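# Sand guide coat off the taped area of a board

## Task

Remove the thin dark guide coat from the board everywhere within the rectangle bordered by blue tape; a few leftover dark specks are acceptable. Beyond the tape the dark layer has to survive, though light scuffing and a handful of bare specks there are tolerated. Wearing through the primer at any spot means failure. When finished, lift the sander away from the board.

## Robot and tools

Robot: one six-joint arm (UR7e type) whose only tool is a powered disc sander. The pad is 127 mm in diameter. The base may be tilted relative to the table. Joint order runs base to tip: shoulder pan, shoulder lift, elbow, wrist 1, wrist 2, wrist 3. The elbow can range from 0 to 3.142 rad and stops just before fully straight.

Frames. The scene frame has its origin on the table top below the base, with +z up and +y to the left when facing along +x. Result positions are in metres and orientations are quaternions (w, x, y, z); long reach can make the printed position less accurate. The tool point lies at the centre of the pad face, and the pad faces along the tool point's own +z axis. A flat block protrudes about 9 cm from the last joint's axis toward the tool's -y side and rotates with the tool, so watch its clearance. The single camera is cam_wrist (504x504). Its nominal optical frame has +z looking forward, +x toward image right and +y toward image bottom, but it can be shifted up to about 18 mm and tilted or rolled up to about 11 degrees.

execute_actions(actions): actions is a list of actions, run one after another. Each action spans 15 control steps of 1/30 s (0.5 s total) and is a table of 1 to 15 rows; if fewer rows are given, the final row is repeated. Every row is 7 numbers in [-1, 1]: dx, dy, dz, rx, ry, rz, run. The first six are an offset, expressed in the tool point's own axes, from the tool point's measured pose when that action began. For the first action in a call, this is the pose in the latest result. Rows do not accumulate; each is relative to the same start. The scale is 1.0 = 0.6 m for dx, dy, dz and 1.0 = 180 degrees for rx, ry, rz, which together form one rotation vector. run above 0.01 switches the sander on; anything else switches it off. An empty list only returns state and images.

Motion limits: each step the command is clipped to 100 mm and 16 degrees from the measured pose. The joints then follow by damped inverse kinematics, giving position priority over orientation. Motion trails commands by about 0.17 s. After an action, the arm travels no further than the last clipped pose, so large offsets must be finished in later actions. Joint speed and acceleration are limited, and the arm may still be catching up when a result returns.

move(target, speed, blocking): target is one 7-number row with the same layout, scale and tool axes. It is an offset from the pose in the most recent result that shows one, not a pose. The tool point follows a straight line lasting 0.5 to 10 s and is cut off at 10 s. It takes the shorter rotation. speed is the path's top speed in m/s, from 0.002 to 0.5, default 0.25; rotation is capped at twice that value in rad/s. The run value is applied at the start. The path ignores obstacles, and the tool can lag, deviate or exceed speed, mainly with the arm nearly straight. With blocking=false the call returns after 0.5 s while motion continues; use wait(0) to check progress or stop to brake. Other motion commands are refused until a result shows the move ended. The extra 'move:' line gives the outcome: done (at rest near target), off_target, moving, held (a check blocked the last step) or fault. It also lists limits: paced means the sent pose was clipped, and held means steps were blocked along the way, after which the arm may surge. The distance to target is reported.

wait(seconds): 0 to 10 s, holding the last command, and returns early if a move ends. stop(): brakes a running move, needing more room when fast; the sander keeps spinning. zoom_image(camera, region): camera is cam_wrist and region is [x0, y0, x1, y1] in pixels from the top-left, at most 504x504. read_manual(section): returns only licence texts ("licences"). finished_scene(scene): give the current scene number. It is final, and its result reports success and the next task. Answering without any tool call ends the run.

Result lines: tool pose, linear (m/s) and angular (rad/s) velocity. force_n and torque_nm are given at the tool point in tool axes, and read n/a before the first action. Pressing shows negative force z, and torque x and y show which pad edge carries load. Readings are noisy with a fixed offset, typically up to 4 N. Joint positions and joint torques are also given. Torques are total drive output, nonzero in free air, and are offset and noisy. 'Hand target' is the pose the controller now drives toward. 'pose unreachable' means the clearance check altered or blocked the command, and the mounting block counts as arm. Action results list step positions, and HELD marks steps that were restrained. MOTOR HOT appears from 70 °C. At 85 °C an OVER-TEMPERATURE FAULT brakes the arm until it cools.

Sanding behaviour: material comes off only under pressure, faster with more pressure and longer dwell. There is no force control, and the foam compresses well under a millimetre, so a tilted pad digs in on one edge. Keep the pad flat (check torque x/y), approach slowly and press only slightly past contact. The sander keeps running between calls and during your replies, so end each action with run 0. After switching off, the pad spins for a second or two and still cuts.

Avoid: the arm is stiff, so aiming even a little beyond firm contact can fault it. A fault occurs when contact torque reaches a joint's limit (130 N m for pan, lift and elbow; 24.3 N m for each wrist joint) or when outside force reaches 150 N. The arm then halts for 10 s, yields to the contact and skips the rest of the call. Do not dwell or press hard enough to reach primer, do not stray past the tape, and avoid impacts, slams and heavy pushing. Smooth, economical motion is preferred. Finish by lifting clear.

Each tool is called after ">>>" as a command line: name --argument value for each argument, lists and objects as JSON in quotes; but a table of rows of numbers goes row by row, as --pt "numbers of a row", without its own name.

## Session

>>> execute_actions --actions '[]'

Scene clock: 0.00 s.
end_effector_position=(+0.4103, -0.2514, +0.4521) force_n=(-0.6, +0.9, +0.0) torque_nm=(+0.12, +0.12, -0.24) end_effector_quat_wxyz=(-0.265, +0.586, +0.705, +0.300) end_effector_velocity=(+0.000, -0.000, +0.000) end_effector_angular_velocity=(-0.000, -0.001, +0.001)
Joint positions: [-0.34  -1.814  1.648 -1.405 -1.57  -1.912]
Joint velocities: [ 0.     0.    -0.    -0.     0.    -0.001]
Joint torques (N m, as the arm reports them, + toward a larger angle): no reading
Hand target: +0.410, -0.251, +0.452; -0.265, +0.586, +0.705, +0.300

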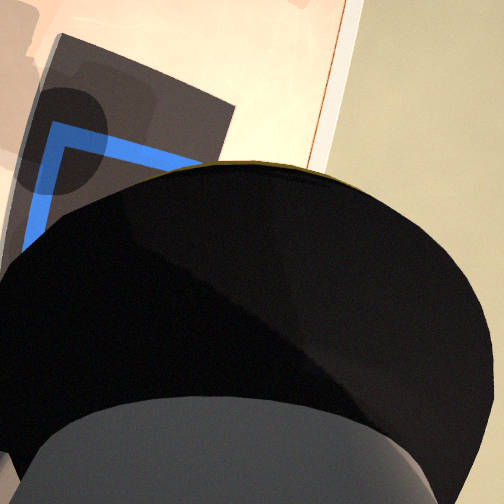

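>>> move --target '[0.1,0.088,0.12,-0.197,-0.223,0.523,0]' --speed 0.4

Scene clock: 5.93 s.
end_effector_position=(+0.4502, -0.1515, +0.4524) force_n=(-1.0, -0.7, +1.7) torque_nm=(+0.01, +0.25, -0.08) end_effector_quat_wxyz=(-0.000, +1.000, +0.001, -0.000) end_effector_velocity=(+0.000, +0.001, -0.001) end_effector_angular_velocity=(-0.005, +0.010, -0.008)
Joint positions: [ 0.175 -1.492  1.64  -1.385 -2.338  0.492]
Joint velocities: [-0.     0.007 -0.007  0.016  0.     0.019]
Joint torques (N m, as the arm reports them, + toward a larger angle): [ 25.72  -5.66 -35.07  -0.76   0.97   2.82]
Hand target: +0.450, -0.151, +0.452; +0.000, +1.000, +0.000, -0.001
Off the commanded pose: 0.000 m, 0 deg.
move: done

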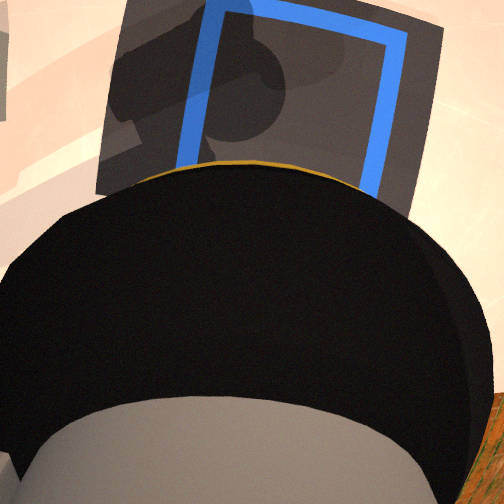

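>>> move --target '[0.06,0.2,0,0,0,0.062,0]'

Scene clock: 10.10 s.
end_effector_position=(+0.4862, -0.2712, +0.4525) force_n=(-0.3, +0.6, +0.3) torque_nm=(+0.17, +0.09, -0.16) end_effector_quat_wxyz=(-0.000, +0.995, -0.096, +0.000) end_effector_velocity=(+0.001, -0.002, -0.000) end_effector_angular_velocity=(+0.001, -0.000, -0.004)
Joint positions: [ 0.004 -1.538  1.503 -1.371 -2.381  0.45 ]
Joint velocities: [-0.004  0.001 -0.003 -0.001 -0.    -0.002]
Joint torques (N m, as the arm reports them, + toward a larger angle): [  6.81  -7.92 -32.46  -3.68  -1.1   -2.98]
Hand target: +0.486, -0.271, +0.452; -0.000, +0.995, -0.097, +0.000
Off the commanded pose: 0.000 m, 0 deg.
move: done

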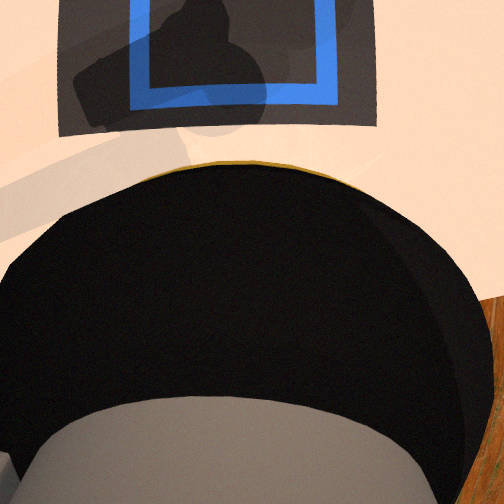

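>>> move --target '[-0.02,-0.4,0.53,0,0,0,0]'

>>> move --target '[0,0,0,0,0,0.5,0]' --speed 0.5

>>> move --target '[0,0,0,0,0,0.5,0]' --speed 0.5

Scene clock: 15.80 s.
end_effector_position=(+0.5208, -0.0338, +0.1344) force_n=(-1.4, +1.2, -1.1) torque_nm=(+0.12, +0.24, -0.13) end_effector_quat_wxyz=(-0.000, +0.995, -0.096, +0.000) end_effector_velocity=(+0.001, +0.002, -0.002) end_effector_angular_velocity=(+0.000, -0.002, +0.002)
Joint positions: [-0.145 -1.041  2.059 -2.581 -2.394  0.234]
Joint velocities: [-0.001  0.007 -0.001 -0.01  -0.    -0.005]
Joint torques (N m, as the arm reports them, + toward a larger angle): [ 16.61 -20.65 -24.83  -3.69  -0.76  -3.09]
Hand target: +0.521, -0.034, +0.134; -0.000, +0.995, -0.096, +0.000
Off the commanded pose: 0.001 m, 0 deg.
move: done

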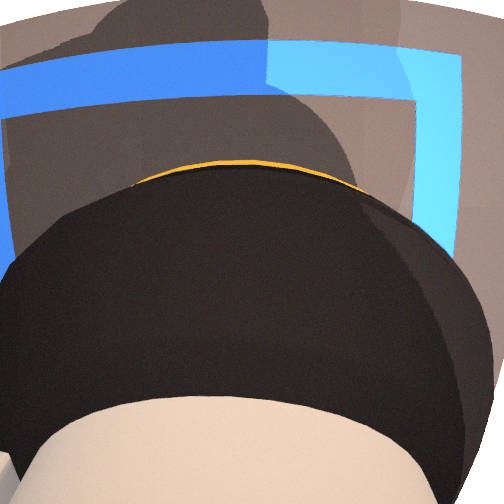

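Scene clock: 18.10 s.
end_effector_position=(+0.5208, -0.0338, +0.1344) force_n=(-0.9, -1.4, +2.0) torque_nm=(-0.07, +0.21, -0.17) end_effector_quat_wxyz=(+0.000, -0.636, +0.772, -0.000) end_effector_velocity=(+0.001, -0.001, +0.000) end_effector_angular_velocity=(-0.001, +0.004, -0.014)
Joint positions: [-0.145 -1.041  2.059 -2.582 -2.394  1.803]
Joint velocities: [-0.     0.    -0.004  0.009 -0.001  0.017]
Joint torques (N m, as the arm reports them, + toward a larger angle): [ 37.52 -20.93 -23.83  -1.06  -0.9    2.77]
Hand target: +0.521, -0.034, +0.134; +0.000, -0.636, +0.772, +0.000
Off the commanded pose: 0.000 m, 0 deg.
move: done

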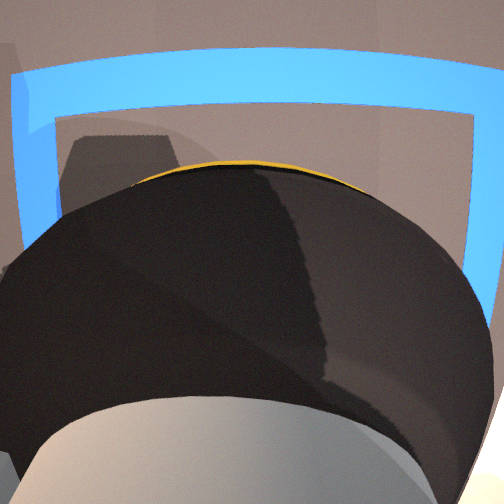

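Scene clock: 20.40 s.
end_effector_position=(+0.5207, -0.0338, +0.1344) force_n=(+0.2, -2.6, +1.7) torque_nm=(-0.24, -0.08, -0.21) end_effector_quat_wxyz=(+0.001, +0.095, +0.995, +0.000) end_effector_velocity=(-0.000, +0.000, +0.000) end_effector_angular_velocity=(-0.001, +0.004, -0.011)
Joint positions: [-0.145 -1.041  2.06  -2.583 -2.394  3.372]
Joint velocities: [ 0.001 -0.    -0.003  0.01  -0.001  0.016]
Joint torques (N m, as the arm reports them, + toward a larger angle): [ 36.57 -21.34 -25.02  -0.56  -1.14   2.94]
Hand target: +0.521, -0.034, +0.134; +0.000, +0.096, +0.995, +0.000
Off the commanded pose: 0.000 m, 0 deg.
move: done

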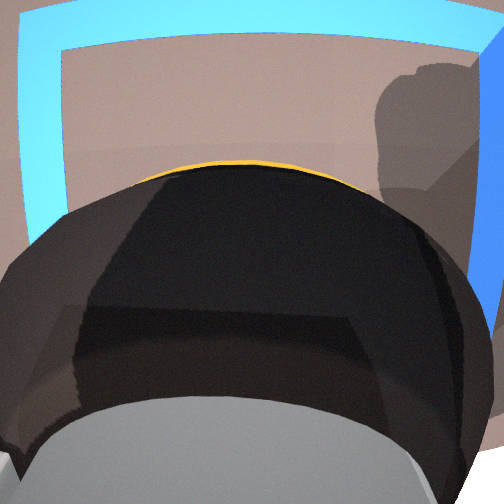

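>>> move --target '[0.025,-0.027,0,0,0,-0.5,0]' --speed 0.4

>>> move --target '[0,0,0.12,0,0,0,0]' --speed 0.1

>>> execute_actions --actions '[[[0,0,0.002,0,0,0,0]],[[0,0,0.002,0,0,0,0]]]'

>>> execute_actions --actions '[[[0,0,0.002,0,0,0,0]],[[0,0,0.002,0,0,0,0]]]'

Scene clock: 26.83 s.
end_effector_position=(+0.5030, -0.0468, +0.1344) force_n=(-0.5, +1.2, +4.4) torque_nm=(+0.20, +0.06, -0.08) end_effector_quat_wxyz=(+0.000, -0.636, +0.772, -0.000) end_effector_velocity=(-0.001, +0.001, -0.000) end_effector_angular_velocity=(+0.002, -0.002, +0.017)
Joint positions: [-0.161 -1.087  2.115 -2.61  -2.394  1.779]
Joint velocities: [ 0.    -0.001  0.005 -0.007  0.002 -0.019]
Joint torques (N m, as the arm reports them, + toward a larger angle): [ 16.56 -32.69   2.59  -3.86   1.76  -2.85]
Hand target: +0.503, -0.047, +0.134; +0.001, -0.637, +0.771, -0.000
Off the commanded pose: 0.000 m, 0 deg.
move: done

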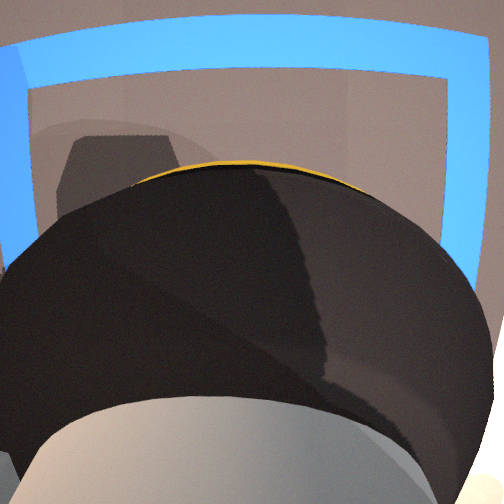

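Scene clock: 28.07 s.
end_effector_position=(+0.5030, -0.0469, +0.0626) force_n=(-0.9, -0.2, +2.7) torque_nm=(+0.12, +0.12, -0.29) end_effector_quat_wxyz=(+0.000, -0.636, +0.772, -0.000) end_effector_velocity=(+0.001, -0.000, -0.002) end_effector_angular_velocity=(-0.000, -0.003, -0.001)
Joint positions: [-0.268 -0.949  2.148 -2.894 -2.387  1.623]
Joint velocities: [-0.003  0.006 -0.    -0.013  0.001 -0.007]
Joint torques (N m, as the arm reports them, + toward a larger angle): [ 18.74 -22.37   7.15  -3.92   1.51  -2.97]
Hand target: +0.503, -0.047, +0.062; +0.000, -0.636, +0.772, -0.000
Off the commanded pose: 0.000 m, 0 deg.
move: done

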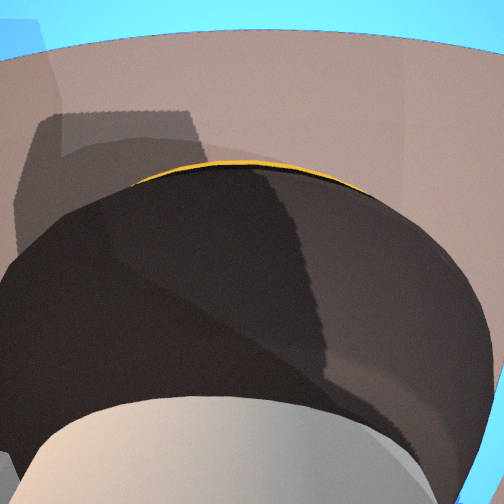

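Scene clock: 29.07 s.
end_effector_position=(+0.5030, -0.0469, +0.0602) force_n=(+1.2, +1.0, +1.9) torque_nm=(+0.18, -0.08, +0.00) end_effector_quat_wxyz=(+0.000, -0.636, +0.772, -0.000) end_effector_velocity=(+0.001, -0.001, -0.000) end_effector_angular_velocity=(-0.000, -0.001, -0.003)
Joint positions: [-0.271 -0.944  2.148 -2.903 -2.387  1.618]
Joint velocities: [-0.002  0.    -0.002 -0.002  0.    -0.   ]
Joint torques (N m, as the arm reports them, + toward a larger angle): [ 18.81 -22.05   7.21  -3.94   1.49  -2.72]
Hand target: +0.503, -0.047, +0.060; +0.000, -0.636, +0.772, -0.000
Off the commanded pose: 0.000 m, 0 deg.
Step readings (end_effector_position; steps 1 to 15: 1st action; 16 to 30: 2nd action):
0: (+0.5030, -0.0469, +0.0626)
1: (+0.5030, -0.0469, +0.0625)
2: (+0.5030, -0.0469, +0.0623)
4: (+0.5030, -0.0469, +0.0619)
8: (+0.5030, -0.0469, +0.0616)
15: (+0.5030, -0.0469, +0.0614)
16: (+0.5030, -0.0469, +0.0614)
17: (+0.5030, -0.0469, +0.0612)
19: (+0.5030, -0.0469, +0.0608)
23: (+0.5030, -0.0469, +0.0604)
30: end_effector_position above

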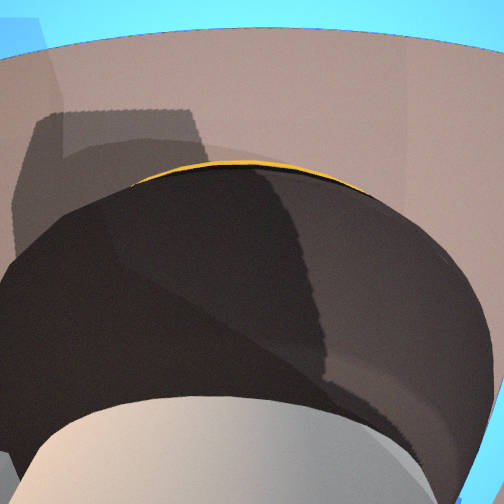

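Scene clock: 30.07 s.
end_effector_position=(+0.5030, -0.0469, +0.0579) force_n=(+1.0, -0.6, -0.9) torque_nm=(+0.02, -0.10, -0.21) end_effector_quat_wxyz=(+0.000, -0.636, +0.772, -0.000) end_effector_velocity=(-0.000, +0.001, +0.001) end_effector_angular_velocity=(+0.000, -0.001, +0.003)
Joint positions: [-0.275 -0.939  2.148 -2.912 -2.386  1.613]
Joint velocities: [ 0.002  0.     0.001 -0.     0.    -0.001]
Joint torques (N m, as the arm reports them, + toward a larger angle): [ 19.11 -21.81   8.29  -4.     1.57  -2.89]
Hand target: +0.503, -0.047, +0.058; +0.000, -0.636, +0.772, -0.000
Off the commanded pose: 0.000 m, 0 deg.
Step readings (end_effector_position; steps 1 to 15: 1st action; 16 to 30: 2nd action):
0: (+0.5030, -0.0469, +0.0602)
1: (+0.5030, -0.0469, +0.0602)
2: (+0.5030, -0.0469, +0.0600)
4: (+0.5030, -0.0469, +0.0596)
8: (+0.5030, -0.0469, +0.0592)
15: (+0.5030, -0.0469, +0.0591)
16: (+0.5030, -0.0469, +0.0590)
17: (+0.5030, -0.0469, +0.0589)
19: (+0.5030, -0.0469, +0.0585)
23: (+0.5030, -0.0469, +0.0581)
30: end_effector_position above

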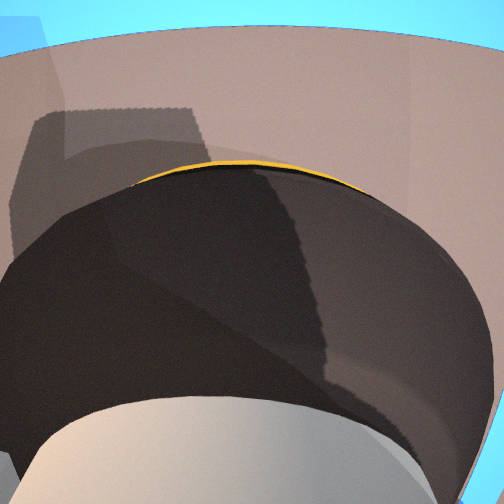

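>>> move --target '[0,0,0.005,0,0,0,0]' --speed 0.01

Scene clock: 33.03 s.
end_effector_position=(+0.5030, -0.0469, +0.0551) force_n=(-1.1, +1.0, +0.1) torque_nm=(+0.09, +0.36, -0.10) end_effector_quat_wxyz=(+0.000, -0.636, +0.772, -0.000) end_effector_velocity=(+0.000, -0.000, -0.001) end_effector_angular_velocity=(+0.000, -0.000, -0.001)
Joint positions: [-0.279 -0.933  2.148 -2.922 -2.386  1.607]
Joint velocities: [-0.002  0.003 -0.    -0.006  0.001 -0.003]
Joint torques (N m, as the arm reports them, + toward a larger angle): [ 18.44 -23.83   8.39  -4.28   1.6   -2.63]
Hand target: +0.503, -0.047, +0.055; +0.000, -0.636, +0.772, -0.000
Off the commanded pose: 0.000 m, 0 deg.
move: done

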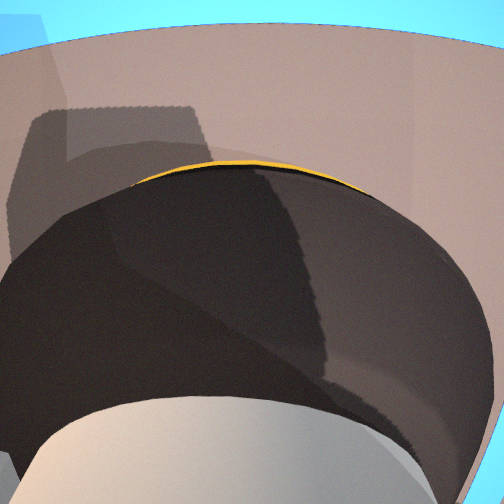

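>>> move --target '[0,0,0.005,0,0,0,0]' --speed 0.01

Scene clock: 35.07 s.
end_effector_position=(+0.5030, -0.0469, +0.0522) force_n=(-2.5, -1.2, +0.1) torque_nm=(-0.10, +0.38, -0.09) end_effector_quat_wxyz=(+0.000, -0.636, +0.772, -0.000) end_effector_velocity=(+0.000, +0.000, -0.001) end_effector_angular_velocity=(-0.000, -0.001, +0.000)
Joint positions: [-0.283 -0.927  2.149 -2.933 -2.385  1.601]
Joint velocities: [-0.002  0.003 -0.001 -0.005  0.    -0.003]
Joint torques (N m, as the arm reports them, + toward a larger angle): [ 18.89 -22.59   8.45  -3.9    1.54  -2.9 ]
Hand target: +0.503, -0.047, +0.052; +0.000, -0.636, +0.772, -0.000
Off the commanded pose: 0.000 m, 0 deg.
move: done

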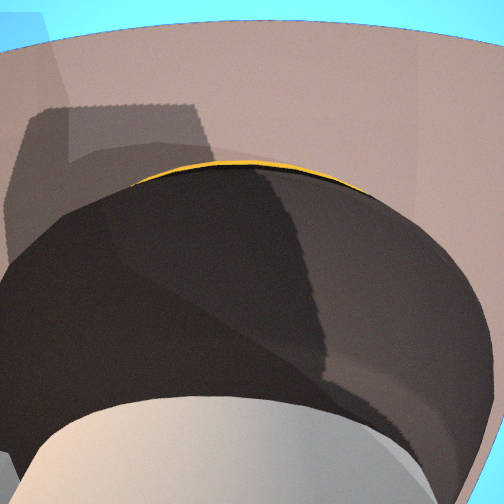

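>>> move --target '[0,0,0.005,0,0,0,0]' --speed 0.01

Scene clock: 36.73 s.
end_effector_position=(+0.5030, -0.0469, +0.0494) force_n=(-1.7, -1.2, +4.2) torque_nm=(-0.25, +0.24, -0.05) end_effector_quat_wxyz=(+0.000, -0.636, +0.772, -0.000) end_effector_velocity=(+0.001, -0.001, -0.001) end_effector_angular_velocity=(-0.000, -0.000, -0.002)
Joint positions: [-0.287 -0.921  2.149 -2.944 -2.384  1.595]
Joint velocities: [-0.003  0.003 -0.001 -0.005  0.    -0.002]
Joint torques (N m, as the arm reports them, + toward a larger angle): [ 19.3  -22.53   8.69  -4.05   1.65  -3.05]
Hand target: +0.503, -0.047, +0.049; +0.000, -0.636, +0.772, -0.000
Off the commanded pose: 0.000 m, 0 deg.
move: done

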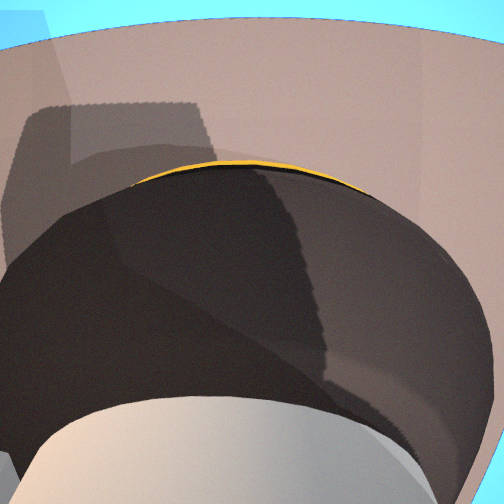

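>>> move --target '[0,0,0.005,0,0,0,0]' --speed 0.01

Scene clock: 38.67 s.
end_effector_position=(+0.5030, -0.0469, +0.0465) force_n=(+1.3, -0.3, +2.9) torque_nm=(-0.01, -0.07, -0.11) end_effector_quat_wxyz=(+0.000, -0.636, +0.772, -0.000) end_effector_velocity=(+0.000, -0.000, -0.001) end_effector_angular_velocity=(+0.000, +0.001, +0.000)
Joint positions: [-0.292 -0.915  2.149 -2.954 -2.384  1.589]
Joint velocities: [-0.002  0.003 -0.001 -0.004  0.    -0.003]
Joint torques (N m, as the arm reports them, + toward a larger angle): [ 20.26 -21.86   8.5   -3.84   1.73  -2.77]
Hand target: +0.503, -0.047, +0.046; +0.000, -0.636, +0.772, -0.000
Off the commanded pose: 0.000 m, 0 deg.
move: done

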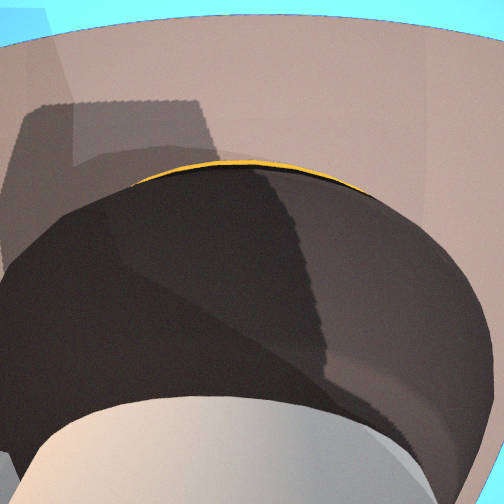

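>>> move --target '[0,0,0.004,0,0,0,0]' --speed 0.01

Scene clock: 41.70 s.
end_effector_position=(+0.5030, -0.0469, +0.0443) force_n=(-0.7, -0.9, +0.6) torque_nm=(-0.14, +0.07, -0.22) end_effector_quat_wxyz=(+0.000, -0.636, +0.772, -0.000) end_effector_velocity=(-0.001, -0.000, -0.002) end_effector_angular_velocity=(+0.000, +0.002, -0.001)
Joint positions: [-0.295 -0.91   2.149 -2.963 -2.383  1.584]
Joint velocities: [-0.003  0.002  0.002 -0.004  0.    -0.001]
Joint torques (N m, as the arm reports them, + toward a larger angle): [ 19.43 -23.34   6.49  -4.05   1.64  -2.91]
Hand target: +0.503, -0.047, +0.044; +0.000, -0.636, +0.772, -0.000
Off the commanded pose: 0.000 m, 0 deg.
move: done

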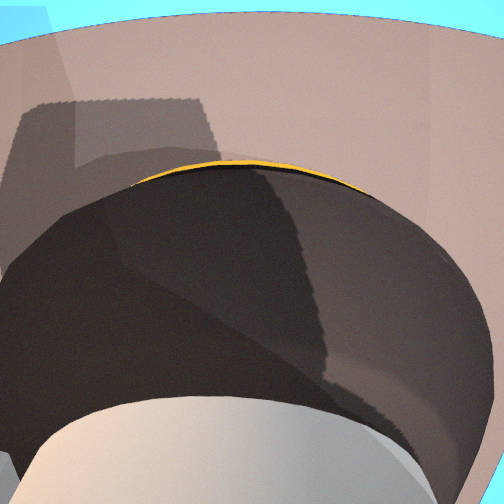

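>>> move --target '[0,0,0.004,0,0,0,0]' --speed 0.01

Scene clock: 43.87 s.
end_effector_position=(+0.5030, -0.0469, +0.0421) force_n=(+1.8, +7.5, -50.0) torque_nm=(-0.37, +0.15, -0.05) end_effector_quat_wxyz=(+0.000, -0.636, +0.772, -0.000) end_effector_velocity=(+0.000, -0.001, -0.002) end_effector_angular_velocity=(+0.000, +0.002, -0.001)
Joint positions: [-0.298 -0.906  2.149 -2.971 -2.383  1.579]
Joint velocities: [-0.004  0.003 -0.001 -0.003  0.    -0.002]
Joint torques (N m, as the arm reports them, + toward a larger angle): [-2.84 -3.75 -4.27 -1.35  1.9  -2.67]
Hand target: +0.503, -0.047, +0.042; +0.000, -0.636, +0.772, -0.000
Off the commanded pose: 0.000 m, 0 deg.
move: done

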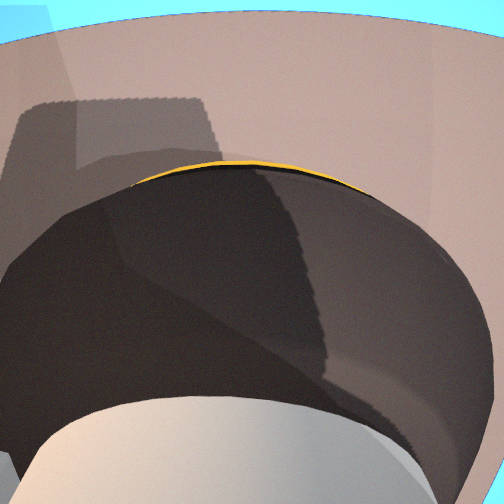

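Same height. Probe the corners at z≈0.0428.

>>> move --target '[-0.09,-0.09,-0.0012,0,0,0,0]' --speed 0.08

>>> move --target '[0.18,0,0,0,0,0,0]' --speed 0.08

>>> move --target '[0,0.18,0,0,0,0,0]' --speed 0.08

>>> move --target '[-0.18,0,0,0,0,0,0]' --speed 0.08

Scene clock: 49.03 s.
end_effector_position=(+0.5661, -0.0044, +0.0428) force_n=(+10.5, +15.4, -37.4) torque_nm=(+0.22, +0.21, -0.17) end_effector_quat_wxyz=(+0.000, -0.636, +0.772, -0.000) end_effector_velocity=(+0.002, +0.002, +0.000) end_effector_angular_velocity=(+0.000, +0.001, +0.000)
Joint positions: [-0.231 -0.785  1.945 -2.816 -2.391  1.676]
Joint velocities: [ 0.002  0.004 -0.008  0.007 -0.     0.004]
Joint torques (N m, as the arm reports them, + toward a larger angle): [ 31.26 -10.41 -19.59   0.57   1.24   2.83]
Hand target: +0.566, -0.004, +0.043; +0.000, -0.636, +0.772, -0.000
Off the commanded pose: 0.000 m, 0 deg.
move: done

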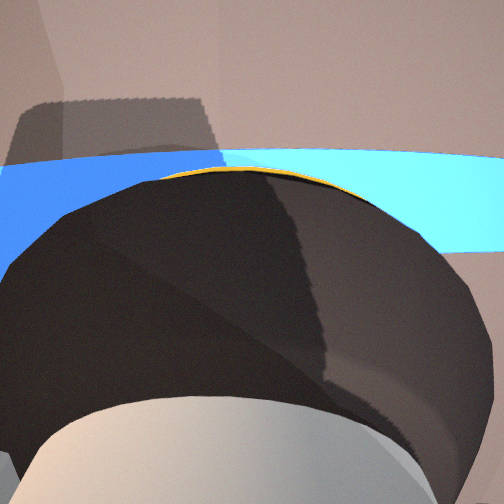

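Scene clock: 50.87 s.
end_effector_position=(+0.5455, -0.1102, +0.0429) force_n=(-14.8, +1.3, -28.2) torque_nm=(+0.05, +0.09, -0.18) end_effector_quat_wxyz=(+0.000, -0.636, +0.772, -0.000) end_effector_velocity=(+0.000, -0.003, +0.000) end_effector_angular_velocity=(-0.000, -0.003, -0.003)
Joint positions: [-0.368 -0.964  2.041 -2.876 -2.369  1.48 ]
Joint velocities: [-0.004 -0.004  0.001 -0.004  0.001 -0.005]
Joint torques (N m, as the arm reports them, + toward a larger angle): [  2.91 -32.94   8.42  -2.94  -1.48  -3.07]
Hand target: +0.545, -0.110, +0.043; +0.000, -0.636, +0.772, -0.000
Off the commanded pose: 0.000 m, 0 deg.
move: done

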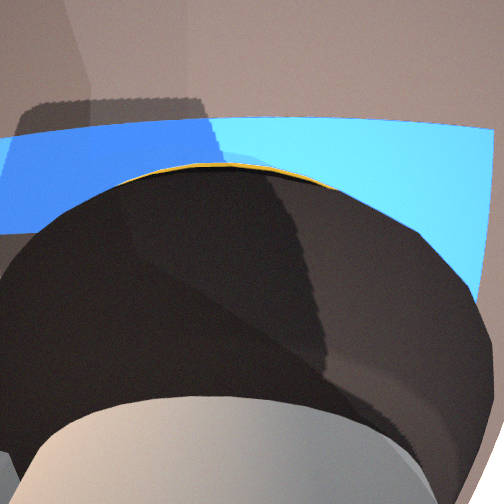

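Scene clock: 52.70 s.
end_effector_position=(+0.4398, -0.0895, +0.0428) force_n=(-0.8, -10.3, -27.0) torque_nm=(+0.27, +0.05, +0.05) end_effector_quat_wxyz=(+0.000, -0.636, +0.772, -0.000) end_effector_velocity=(-0.003, +0.000, -0.000) end_effector_angular_velocity=(+0.000, +0.001, -0.000)
Joint positions: [-0.384 -1.028  2.338 -3.126 -2.366  1.458]
Joint velocities: [-0.001 -0.001  0.007 -0.006  0.    -0.   ]
Joint torques (N m, as the arm reports them, + toward a larger angle): [  6.   -23.92  21.82  -0.59   1.34  -2.81]
Hand target: +0.439, -0.089, +0.043; +0.000, -0.636, +0.772, -0.000
Off the commanded pose: 0.000 m, 0 deg.
move: done

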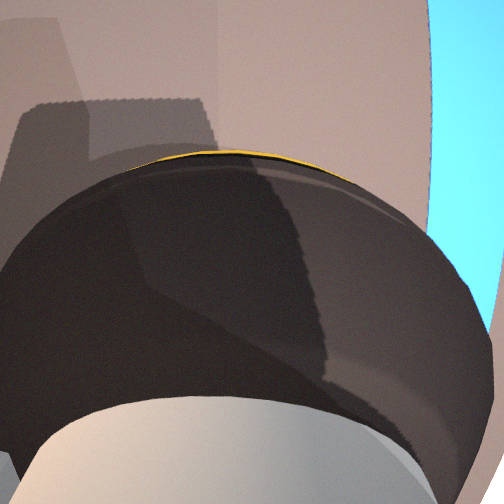

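Scene clock: 54.53 s.
end_effector_position=(+0.4603, +0.0163, +0.0427) force_n=(+15.4, +1.9, -33.7) torque_nm=(+0.12, +0.18, -0.29) end_effector_quat_wxyz=(+0.000, -0.636, +0.772, -0.000) end_effector_velocity=(+0.000, +0.003, -0.000) end_effector_angular_velocity=(-0.000, +0.002, +0.002)
Joint positions: [-0.214 -0.824  2.228 -3.042 -2.392  1.702]
Joint velocities: [ 0.004  0.005 -0.004  0.006 -0.001  0.006]
Joint torques (N m, as the arm reports them, + toward a larger angle): [ 30.28  -6.82 -11.39   2.21   2.26   2.68]
Hand target: +0.460, +0.017, +0.043; +0.000, -0.636, +0.772, -0.000
Off the commanded pose: 0.000 m, 0 deg.
move: done

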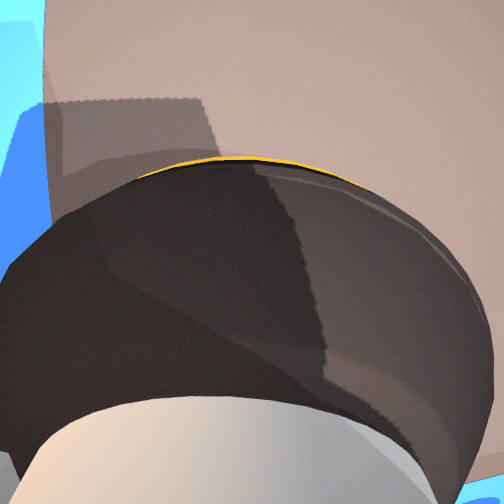

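>>> move --target '[0.006,0.005,-0.0003,0,0,-0.02,0]' --speed 0.03

>>> move --target '[0,-0.18,-0.0002,0,0,0,1]' --speed 0.045

>>> move --target '[0.18,0,0.0003,0,0,0,1]' --speed 0.045

>>> move --target '[0,0.18,0,0,0,0,1]' --speed 0.045

>>> move --target '[-0.18,0,0,0,0,0,1]' --speed 0.045

>>> move --target '[0.09,0.08,-0.6,0,0,0,0]'

>>> move --target '[0,0.15,0,0,0,0,0]'

Scene clock: 62.00 s.
end_effector_position=(+0.4568, +0.0134, +0.0429) force_n=(-8.8, -6.8, -26.4) torque_nm=(+0.20, +0.19, -0.14) end_effector_quat_wxyz=(+0.000, -0.659, +0.752, -0.000) end_effector_velocity=(-0.001, -0.001, -0.000) end_effector_angular_velocity=(+0.000, -0.000, +0.013)
Joint positions: [-0.218 -0.831  2.24  -3.052 -2.392  1.634]
Joint velocities: [-0.002 -0.002  0.004 -0.004  0.    -0.016]
Joint torques (N m, as the arm reports them, + toward a larger angle): [  6.13 -27.2   18.39  -1.36   0.15  -2.72]
Hand target: +0.457, +0.013, +0.043; +0.000, -0.660, +0.751, -0.000
Off the commanded pose: 0.000 m, 0 deg.
move: done

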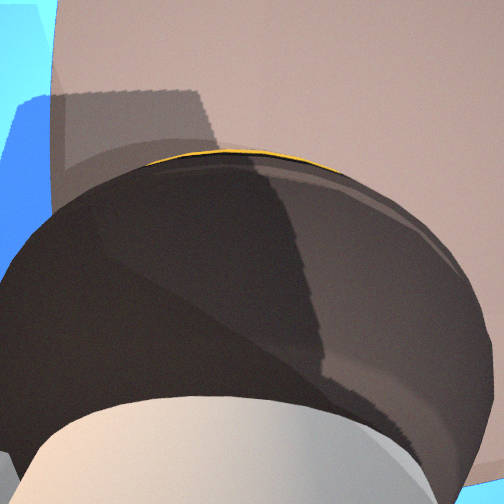

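Scene clock: 64.80 s.
end_effector_position=(+0.5635, -0.0007, +0.0431) force_n=(-2.9, +1.3, -27.5) torque_nm=(+0.07, +0.34, -0.17) end_effector_quat_wxyz=(+0.000, -0.659, +0.752, -0.000) end_effector_velocity=(+0.002, +0.001, +0.000) end_effector_angular_velocity=(+0.000, +0.000, +0.003)
Joint positions: [-0.226 -0.782  1.95  -2.819 -2.391  1.622]
Joint velocities: [ 0.001  0.002 -0.007  0.006  0.    -0.001]
Joint torques (N m, as the arm reports them, + toward a larger angle): [ 11.5  -16.07 -16.57   1.05   0.06  -1.16]
Hand target: +0.564, -0.001, +0.043; +0.000, -0.659, +0.752, -0.000
Off the commanded pose: 0.000 m, 0 deg.
move: done

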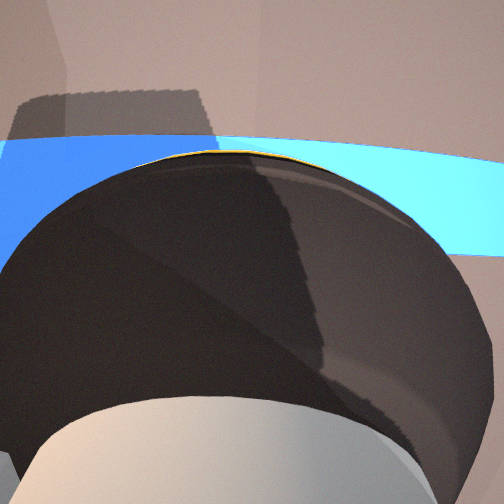

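Scene clock: 67.60 s.
end_effector_position=(+0.5495, -0.1076, +0.0430) force_n=(-1.4, -0.9, -25.7) torque_nm=(+0.40, +0.20, -0.42) end_effector_quat_wxyz=(+0.000, -0.659, +0.752, -0.000) end_effector_velocity=(+0.000, -0.003, -0.000) end_effector_angular_velocity=(+0.001, -0.001, -0.002)
Joint positions: [-0.363 -0.956  2.029 -2.867 -2.37   1.426]
Joint velocities: [-0.004 -0.004 -0.    -0.002  0.003 -0.005]
Joint torques (N m, as the arm reports them, + toward a larger angle): [  9.48 -28.03  10.31  -2.18   1.4   -2.69]
Hand target: +0.549, -0.108, +0.043; +0.000, -0.659, +0.752, -0.000
Off the commanded pose: 0.000 m, 0 deg.
move: done

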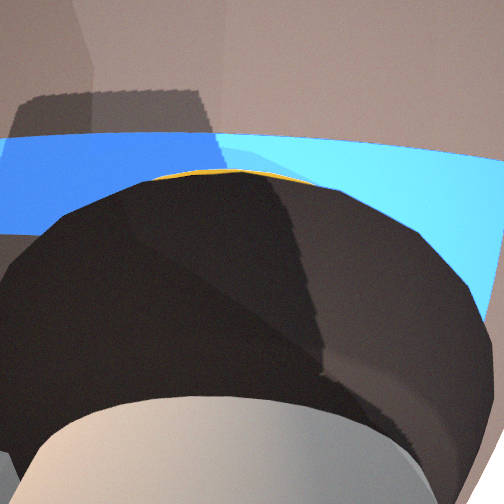

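Scene clock: 70.40 s.
end_effector_position=(+0.4427, -0.0934, +0.0429) force_n=(-2.8, -3.7, -20.2) torque_nm=(-0.18, +0.68, -0.32) end_effector_quat_wxyz=(+0.000, -0.659, +0.752, -0.000) end_effector_velocity=(-0.002, -0.000, +0.000) end_effector_angular_velocity=(-0.001, -0.002, -0.002)
Joint positions: [-0.389 -1.033  2.331 -3.117 -2.364  1.39 ]
Joint velocities: [-0.001 -0.001  0.006 -0.009  0.    -0.001]
Joint torques (N m, as the arm reports them, + toward a larger angle): [  7.53 -27.15  13.29  -2.51   1.27  -2.8 ]
Hand target: +0.442, -0.093, +0.043; +0.000, -0.659, +0.752, -0.000
Off the commanded pose: 0.000 m, 0 deg.
move: done

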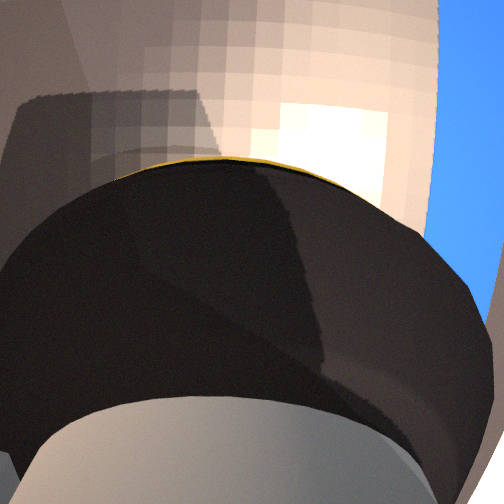

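Scene clock: 73.20 s.
end_effector_position=(+0.4568, +0.0134, +0.0428) force_n=(-0.3, +3.1, -29.6) torque_nm=(+0.12, +0.08, -0.07) end_effector_quat_wxyz=(+0.000, -0.659, +0.752, -0.000) end_effector_velocity=(+0.000, +0.002, -0.000) end_effector_angular_velocity=(-0.001, +0.001, -0.003)
Joint positions: [-0.218 -0.831  2.24  -3.052 -2.392  1.634]
Joint velocities: [ 0.004  0.005 -0.003  0.003 -0.002  0.008]
Joint torques (N m, as the arm reports them, + toward a larger angle): [ 28.08 -13.52 -13.     1.31  -0.42   2.67]
Hand target: +0.457, +0.014, +0.043; +0.000, -0.659, +0.752, -0.000
Off the commanded pose: 0.000 m, 0 deg.
move: done

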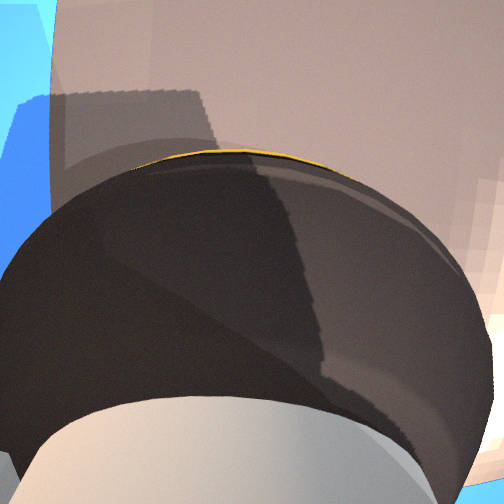

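Scene clock: 75.33 s.
end_effector_position=(+0.4018, -0.0336, +0.4028) force_n=(+0.0, -0.7, +0.7) torque_nm=(-0.16, -0.03, -0.05) end_effector_quat_wxyz=(+0.000, -0.660, +0.752, +0.000) end_effector_velocity=(-0.001, +0.001, +0.003) end_effector_angular_velocity=(-0.003, +0.005, +0.001)
Joint positions: [ 0.289 -1.428  1.868 -1.58  -2.296  2.338]
Joint velocities: [ 0.005  0.004 -0.01   0.017  0.002  0.01 ]
Joint torques (N m, as the arm reports them, + toward a larger angle): [ 25.36  -4.89 -35.    -1.     1.48   2.95]
Hand target: +0.402, -0.034, +0.403; +0.000, -0.659, +0.752, +0.000
Off the commanded pose: 0.000 m, 0 deg.
move: done

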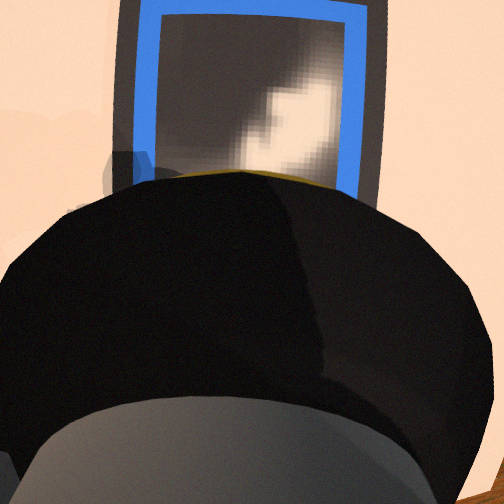

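Scene clock: 76.37 s.
end_effector_position=(+0.3129, -0.0218, +0.4027) force_n=(-3.2, -0.5, +1.2) torque_nm=(+0.01, +0.70, -0.22) end_effector_quat_wxyz=(+0.000, -0.660, +0.752, +0.000) end_effector_velocity=(-0.003, +0.000, +0.001) end_effector_angular_velocity=(+0.000, -0.001, -0.001)
Joint positions: [ 0.396 -1.55   2.013 -1.522 -2.247  2.462]
Joint velocities: [ 0.005 -0.004  0.002  0.004  0.002  0.006]
Joint torques (N m, as the arm reports them, + toward a larger angle): [ 18.38 -11.11  -9.11  -1.03   1.75   2.93]
Hand target: +0.313, -0.022, +0.403; +0.000, -0.660, +0.752, +0.000
Off the commanded pose: 0.000 m, 0 deg.
move: done

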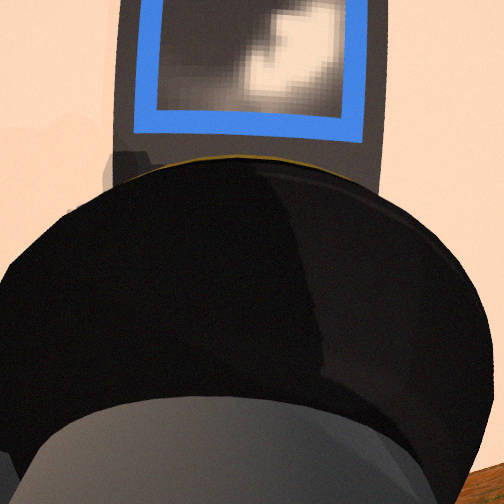

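>>> move --target '[-0.09,-0.23,0.596,-0.001,0.001,0,0]'

>>> move --target '[0,0,0.0037,0,0,0,1]' --speed 0.01

>>> move --target '[0,-0.18,0.0004,0,0,0,1]' --speed 0.025

>>> move --target '[0.18,0,0.0008,0,0,0,1]' --speed 0.025

>>> move --target '[-0.09,0.27,-0.6,0,0,0,0]'

>>> move --target '[0,0.15,0,0,0,0,0]'

Scene clock: 84.13 s.
end_effector_position=(+0.4572, +0.0135, +0.0452) force_n=(-0.5, -2.3, +2.6) torque_nm=(-0.22, +0.18, -0.14) end_effector_quat_wxyz=(-0.002, -0.659, +0.752, +0.000) end_effector_velocity=(+0.001, +0.000, -0.002) end_effector_angular_velocity=(+0.001, -0.003, +0.002)
Joint positions: [-0.213 -0.836  2.237 -3.033 -2.395  1.645]
Joint velocities: [-0.004  0.007 -0.002 -0.013  0.001 -0.01 ]
Joint torques (N m, as the arm reports them, + toward a larger angle): [ 17.12 -20.96 -14.92  -3.9    1.73  -3.  ]
Hand target: +0.457, +0.014, +0.045; -0.002, -0.660, +0.752, -0.000
Off the commanded pose: 0.001 m, 0 deg.
move: done

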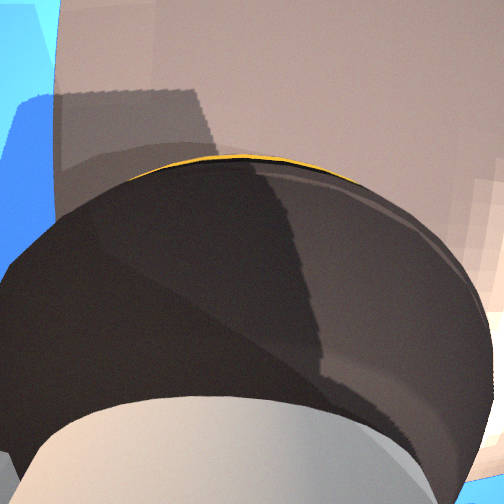

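Scene clock: 84.83 s.
end_effector_position=(+0.4572, +0.0135, +0.0431) force_n=(-0.8, -0.4, -12.6) torque_nm=(+0.71, -0.03, -0.27) end_effector_quat_wxyz=(-0.002, -0.659, +0.752, +0.000) end_effector_velocity=(+0.000, +0.000, -0.001) end_effector_angular_velocity=(-0.000, -0.001, -0.001)
Joint positions: [-0.217 -0.831  2.237 -3.042 -2.395  1.64 ]
Joint velocities: [-0.001  0.003 -0.    -0.005 -0.    -0.002]
Joint torques (N m, as the arm reports them, + toward a larger angle): [ 10.73 -15.09 -14.8   -2.77   1.12  -2.72]
Hand target: +0.457, +0.013, +0.043; -0.002, -0.659, +0.752, +0.000
Off the commanded pose: 0.000 m, 0 deg.
move: done

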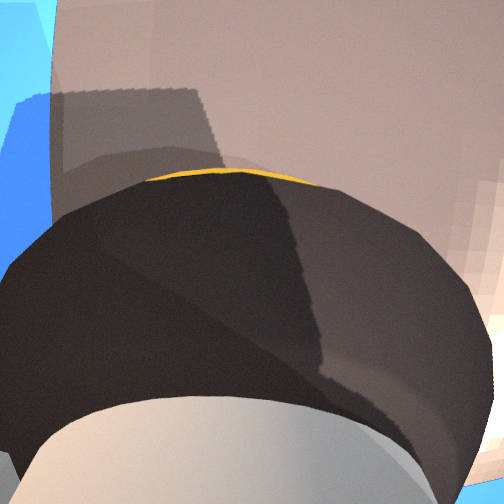

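Scene clock: 89.47 s.
end_effector_position=(+0.5640, -0.0007, +0.0426) force_n=(+4.0, +4.4, -48.1) torque_nm=(+0.07, -0.67, -0.13) end_effector_quat_wxyz=(-0.002, -0.659, +0.752, +0.000) end_effector_velocity=(+0.002, -0.000, -0.001) end_effector_angular_velocity=(+0.000, +0.002, +0.002)
Joint positions: [-0.226 -0.78   1.946 -2.813 -2.394  1.626]
Joint velocities: [-0.001  0.002 -0.006  0.007  0.    -0.   ]
Joint torques (N m, as the arm reports them, + toward a larger angle): [  5.82  -9.34 -13.02   2.27   0.55  -2.15]
Hand target: +0.564, -0.001, +0.043; -0.002, -0.659, +0.752, +0.000
Off the commanded pose: 0.000 m, 0 deg.
move: done

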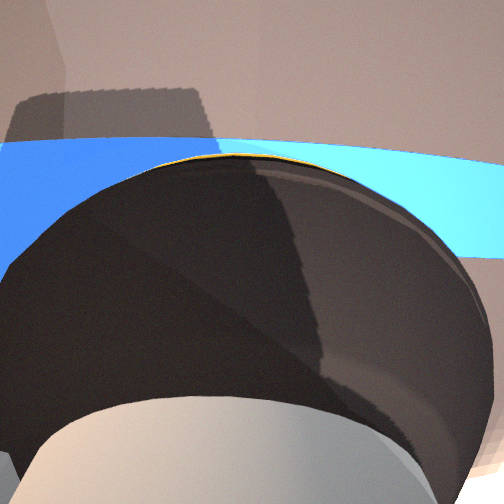

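Scene clock: 94.10 s.
end_effector_position=(+0.5499, -0.1075, +0.0425) force_n=(-4.4, -5.7, -42.4) torque_nm=(-0.13, +0.66, -0.35) end_effector_quat_wxyz=(-0.002, -0.659, +0.752, -0.000) end_effector_velocity=(+0.000, -0.003, -0.000) end_effector_angular_velocity=(-0.001, -0.000, -0.003)
Joint positions: [-0.362 -0.954  2.026 -2.862 -2.374  1.429]
Joint velocities: [-0.004 -0.004  0.    -0.002 -0.    -0.004]
Joint torques (N m, as the arm reports them, + toward a larger angle): [  0.78 -21.81  12.25  -0.85   0.94  -2.64]
Hand target: +0.550, -0.108, +0.043; -0.002, -0.659, +0.752, -0.000
Off the commanded pose: 0.000 m, 0 deg.
move: done

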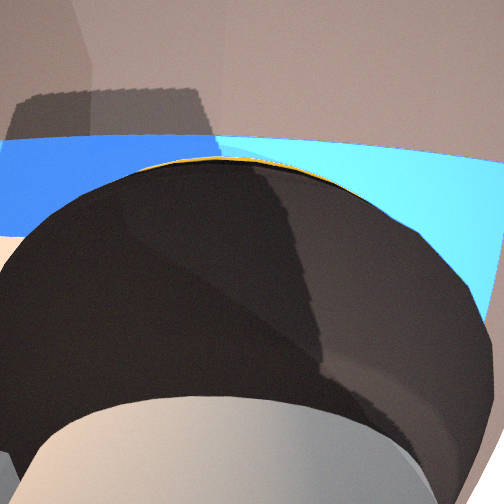

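Scene clock: 96.37 s.
end_effector_position=(+0.3973, -0.0316, +0.4027) force_n=(-0.3, -0.7, +1.5) torque_nm=(-0.11, +0.14, -0.09) end_effector_quat_wxyz=(-0.002, -0.660, +0.752, +0.000) end_effector_velocity=(-0.001, +0.001, +0.002) end_effector_angular_velocity=(-0.002, +0.004, -0.001)
Joint positions: [ 0.296 -1.43   1.873 -1.572 -2.293  2.35 ]
Joint velocities: [ 0.004  0.002 -0.008  0.014  0.003  0.009]
Joint torques (N m, as the arm reports them, + toward a larger angle): [ 22.98  -4.82 -35.75  -0.95   1.64   2.65]
Hand target: +0.397, -0.032, +0.403; -0.002, -0.659, +0.752, +0.000
Off the commanded pose: 0.000 m, 0 deg.
move: done

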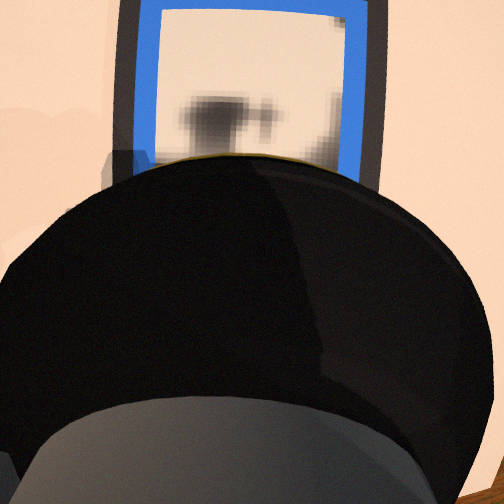

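Scene clock: 97.40 s.
end_effector_position=(+0.3084, -0.0198, +0.4029) force_n=(+0.3, -2.1, +3.6) torque_nm=(-0.33, +0.03, -0.06) end_effector_quat_wxyz=(-0.002, -0.660, +0.752, +0.000) end_effector_velocity=(-0.003, +0.000, +0.000) end_effector_angular_velocity=(-0.000, -0.000, +0.000)
Joint positions: [ 0.404 -1.55   2.015 -1.513 -2.243  2.475]
Joint velocities: [ 0.005 -0.003  0.004  0.003  0.002  0.005]
Joint torques (N m, as the arm reports them, + toward a larger angle): [ 18.69 -11.06  -8.75  -1.09   1.54   2.74]
Hand target: +0.308, -0.020, +0.403; -0.002, -0.660, +0.752, +0.000
Off the commanded pose: 0.000 m, 0 deg.
move: done

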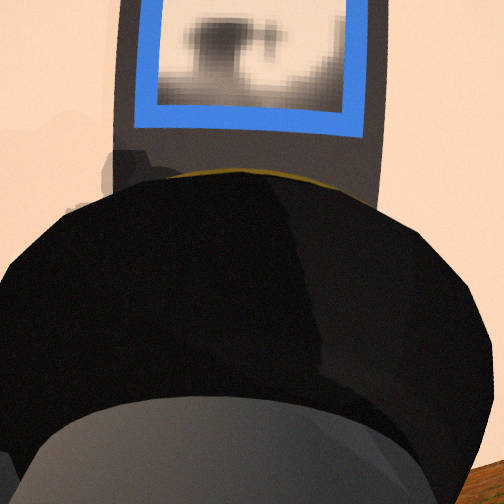

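>>> move --target '[-0.0873,-0.2343,0.595,0.002,-0.001,0,0]'

Scene clock: 104.97 s.
end_effector_position=(+0.4538, +0.0126, +0.0454) force_n=(-0.6, -0.5, +0.9) torque_nm=(+0.00, +0.01, -0.28) end_effector_quat_wxyz=(+0.002, -0.659, +0.752, -0.001) end_effector_velocity=(+0.002, +0.000, -0.002) end_effector_angular_velocity=(+0.001, -0.005, +0.000)
Joint positions: [-0.215 -0.839  2.251 -3.057 -2.392  1.634]
Joint velocities: [-0.003  0.007 -0.002 -0.017  0.001 -0.01 ]
Joint torques (N m, as the arm reports them, + toward a larger angle): [ 18.56 -21.36 -15.82  -3.77   1.54  -2.78]
Hand target: +0.454, +0.013, +0.045; +0.002, -0.660, +0.752, -0.001
Off the commanded pose: 0.001 m, 0 deg.
move: done

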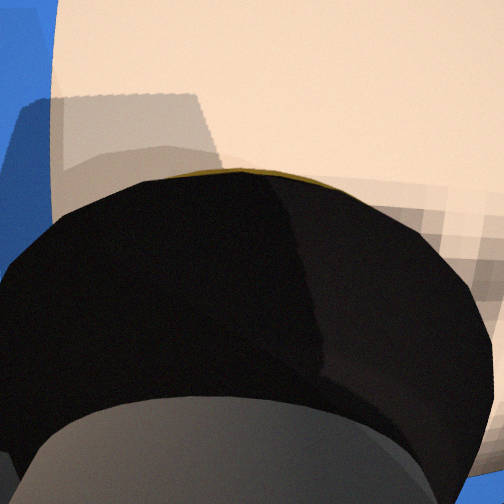

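>>> move --target '[-0.002,-0.002,0.0045,0,0,0,1]' --speed 0.005

>>> move --target '[0.183,0,0,0,-0.0007,0,1]' --speed 0.025

>>> move --target '[-0.09,0.2,-0.6,0,0,0,0]'

Scene clock: 111.60 s.
end_effector_position=(+0.4551, +0.0136, +0.0429) force_n=(-3.5, -2.7, -22.4) torque_nm=(-0.09, +0.48, -0.32) end_effector_quat_wxyz=(+0.002, -0.659, +0.752, -0.001) end_effector_velocity=(-0.000, +0.001, -0.001) end_effector_angular_velocity=(+0.000, +0.002, +0.003)
Joint positions: [-0.218 -0.83   2.246 -3.064 -2.392  1.631]
Joint velocities: [-0.     0.003 -0.001  0.     0.    -0.002]
Joint torques (N m, as the arm reports them, + toward a larger angle): [  8.6  -13.04 -13.88  -2.23   1.06  -3.25]
Hand target: +0.455, +0.014, +0.043; +0.002, -0.659, +0.752, -0.001
Off the commanded pose: 0.000 m, 0 deg.
move: done

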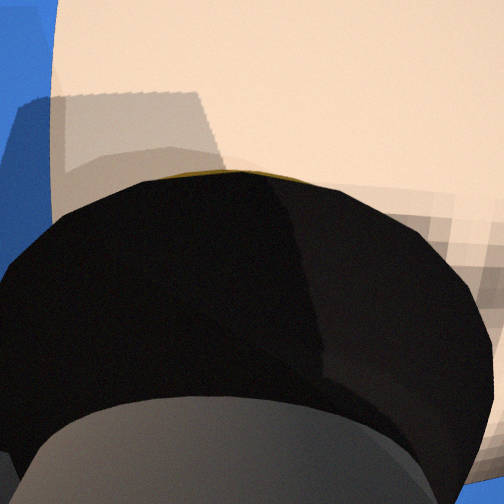

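Scene clock: 116.33 s.
end_effector_position=(+0.4408, -0.0951, +0.0429) force_n=(-2.0, +2.8, -22.3) torque_nm=(-0.21, +0.20, -0.19) end_effector_quat_wxyz=(+0.002, -0.659, +0.752, -0.001) end_effector_velocity=(-0.000, -0.003, -0.000) end_effector_angular_velocity=(+0.000, +0.001, +0.002)
Joint positions: [-0.393 -1.038  2.339 -3.129 -2.36   1.381]
Joint velocities: [-0.004 -0.005  0.001  0.002  0.001 -0.007]
Joint torques (N m, as the arm reports them, + toward a larger angle): [  9.24 -25.67  13.8   -2.77   2.12  -2.77]
Hand target: +0.441, -0.095, +0.043; +0.002, -0.659, +0.752, -0.001
Off the commanded pose: 0.000 m, 0 deg.
move: done

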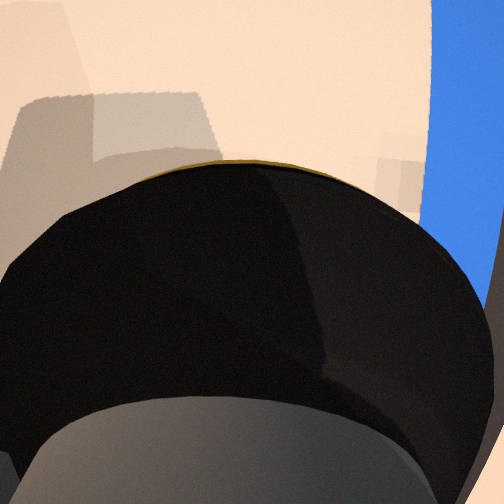

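Scene clock: 118.53 s.
end_effector_position=(+0.3273, -0.0263, +0.4026) force_n=(+0.7, +2.0, +3.1) torque_nm=(+0.18, +0.07, -0.08) end_effector_quat_wxyz=(+0.002, -0.660, +0.752, -0.000) end_effector_velocity=(-0.000, +0.001, +0.002) end_effector_angular_velocity=(-0.003, +0.006, -0.002)
Joint positions: [ 0.373 -1.54   1.996 -1.537 -2.259  2.433]
Joint velocities: [ 0.003  0.005 -0.01   0.015  0.003  0.011]
Joint torques (N m, as the arm reports them, + toward a larger angle): [ 18.6    1.51 -36.5   -1.     1.65   2.86]
Hand target: +0.327, -0.026, +0.403; +0.002, -0.659, +0.752, -0.000
Off the commanded pose: 0.000 m, 0 deg.
move: done

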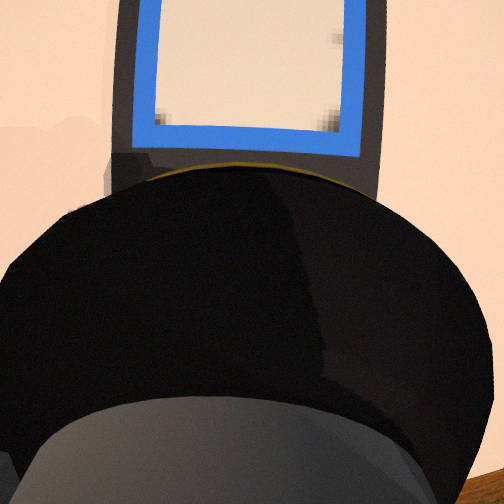

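Only a few specks remain.

>>> finished_scene --scene 2

The scene is finished: the task was done.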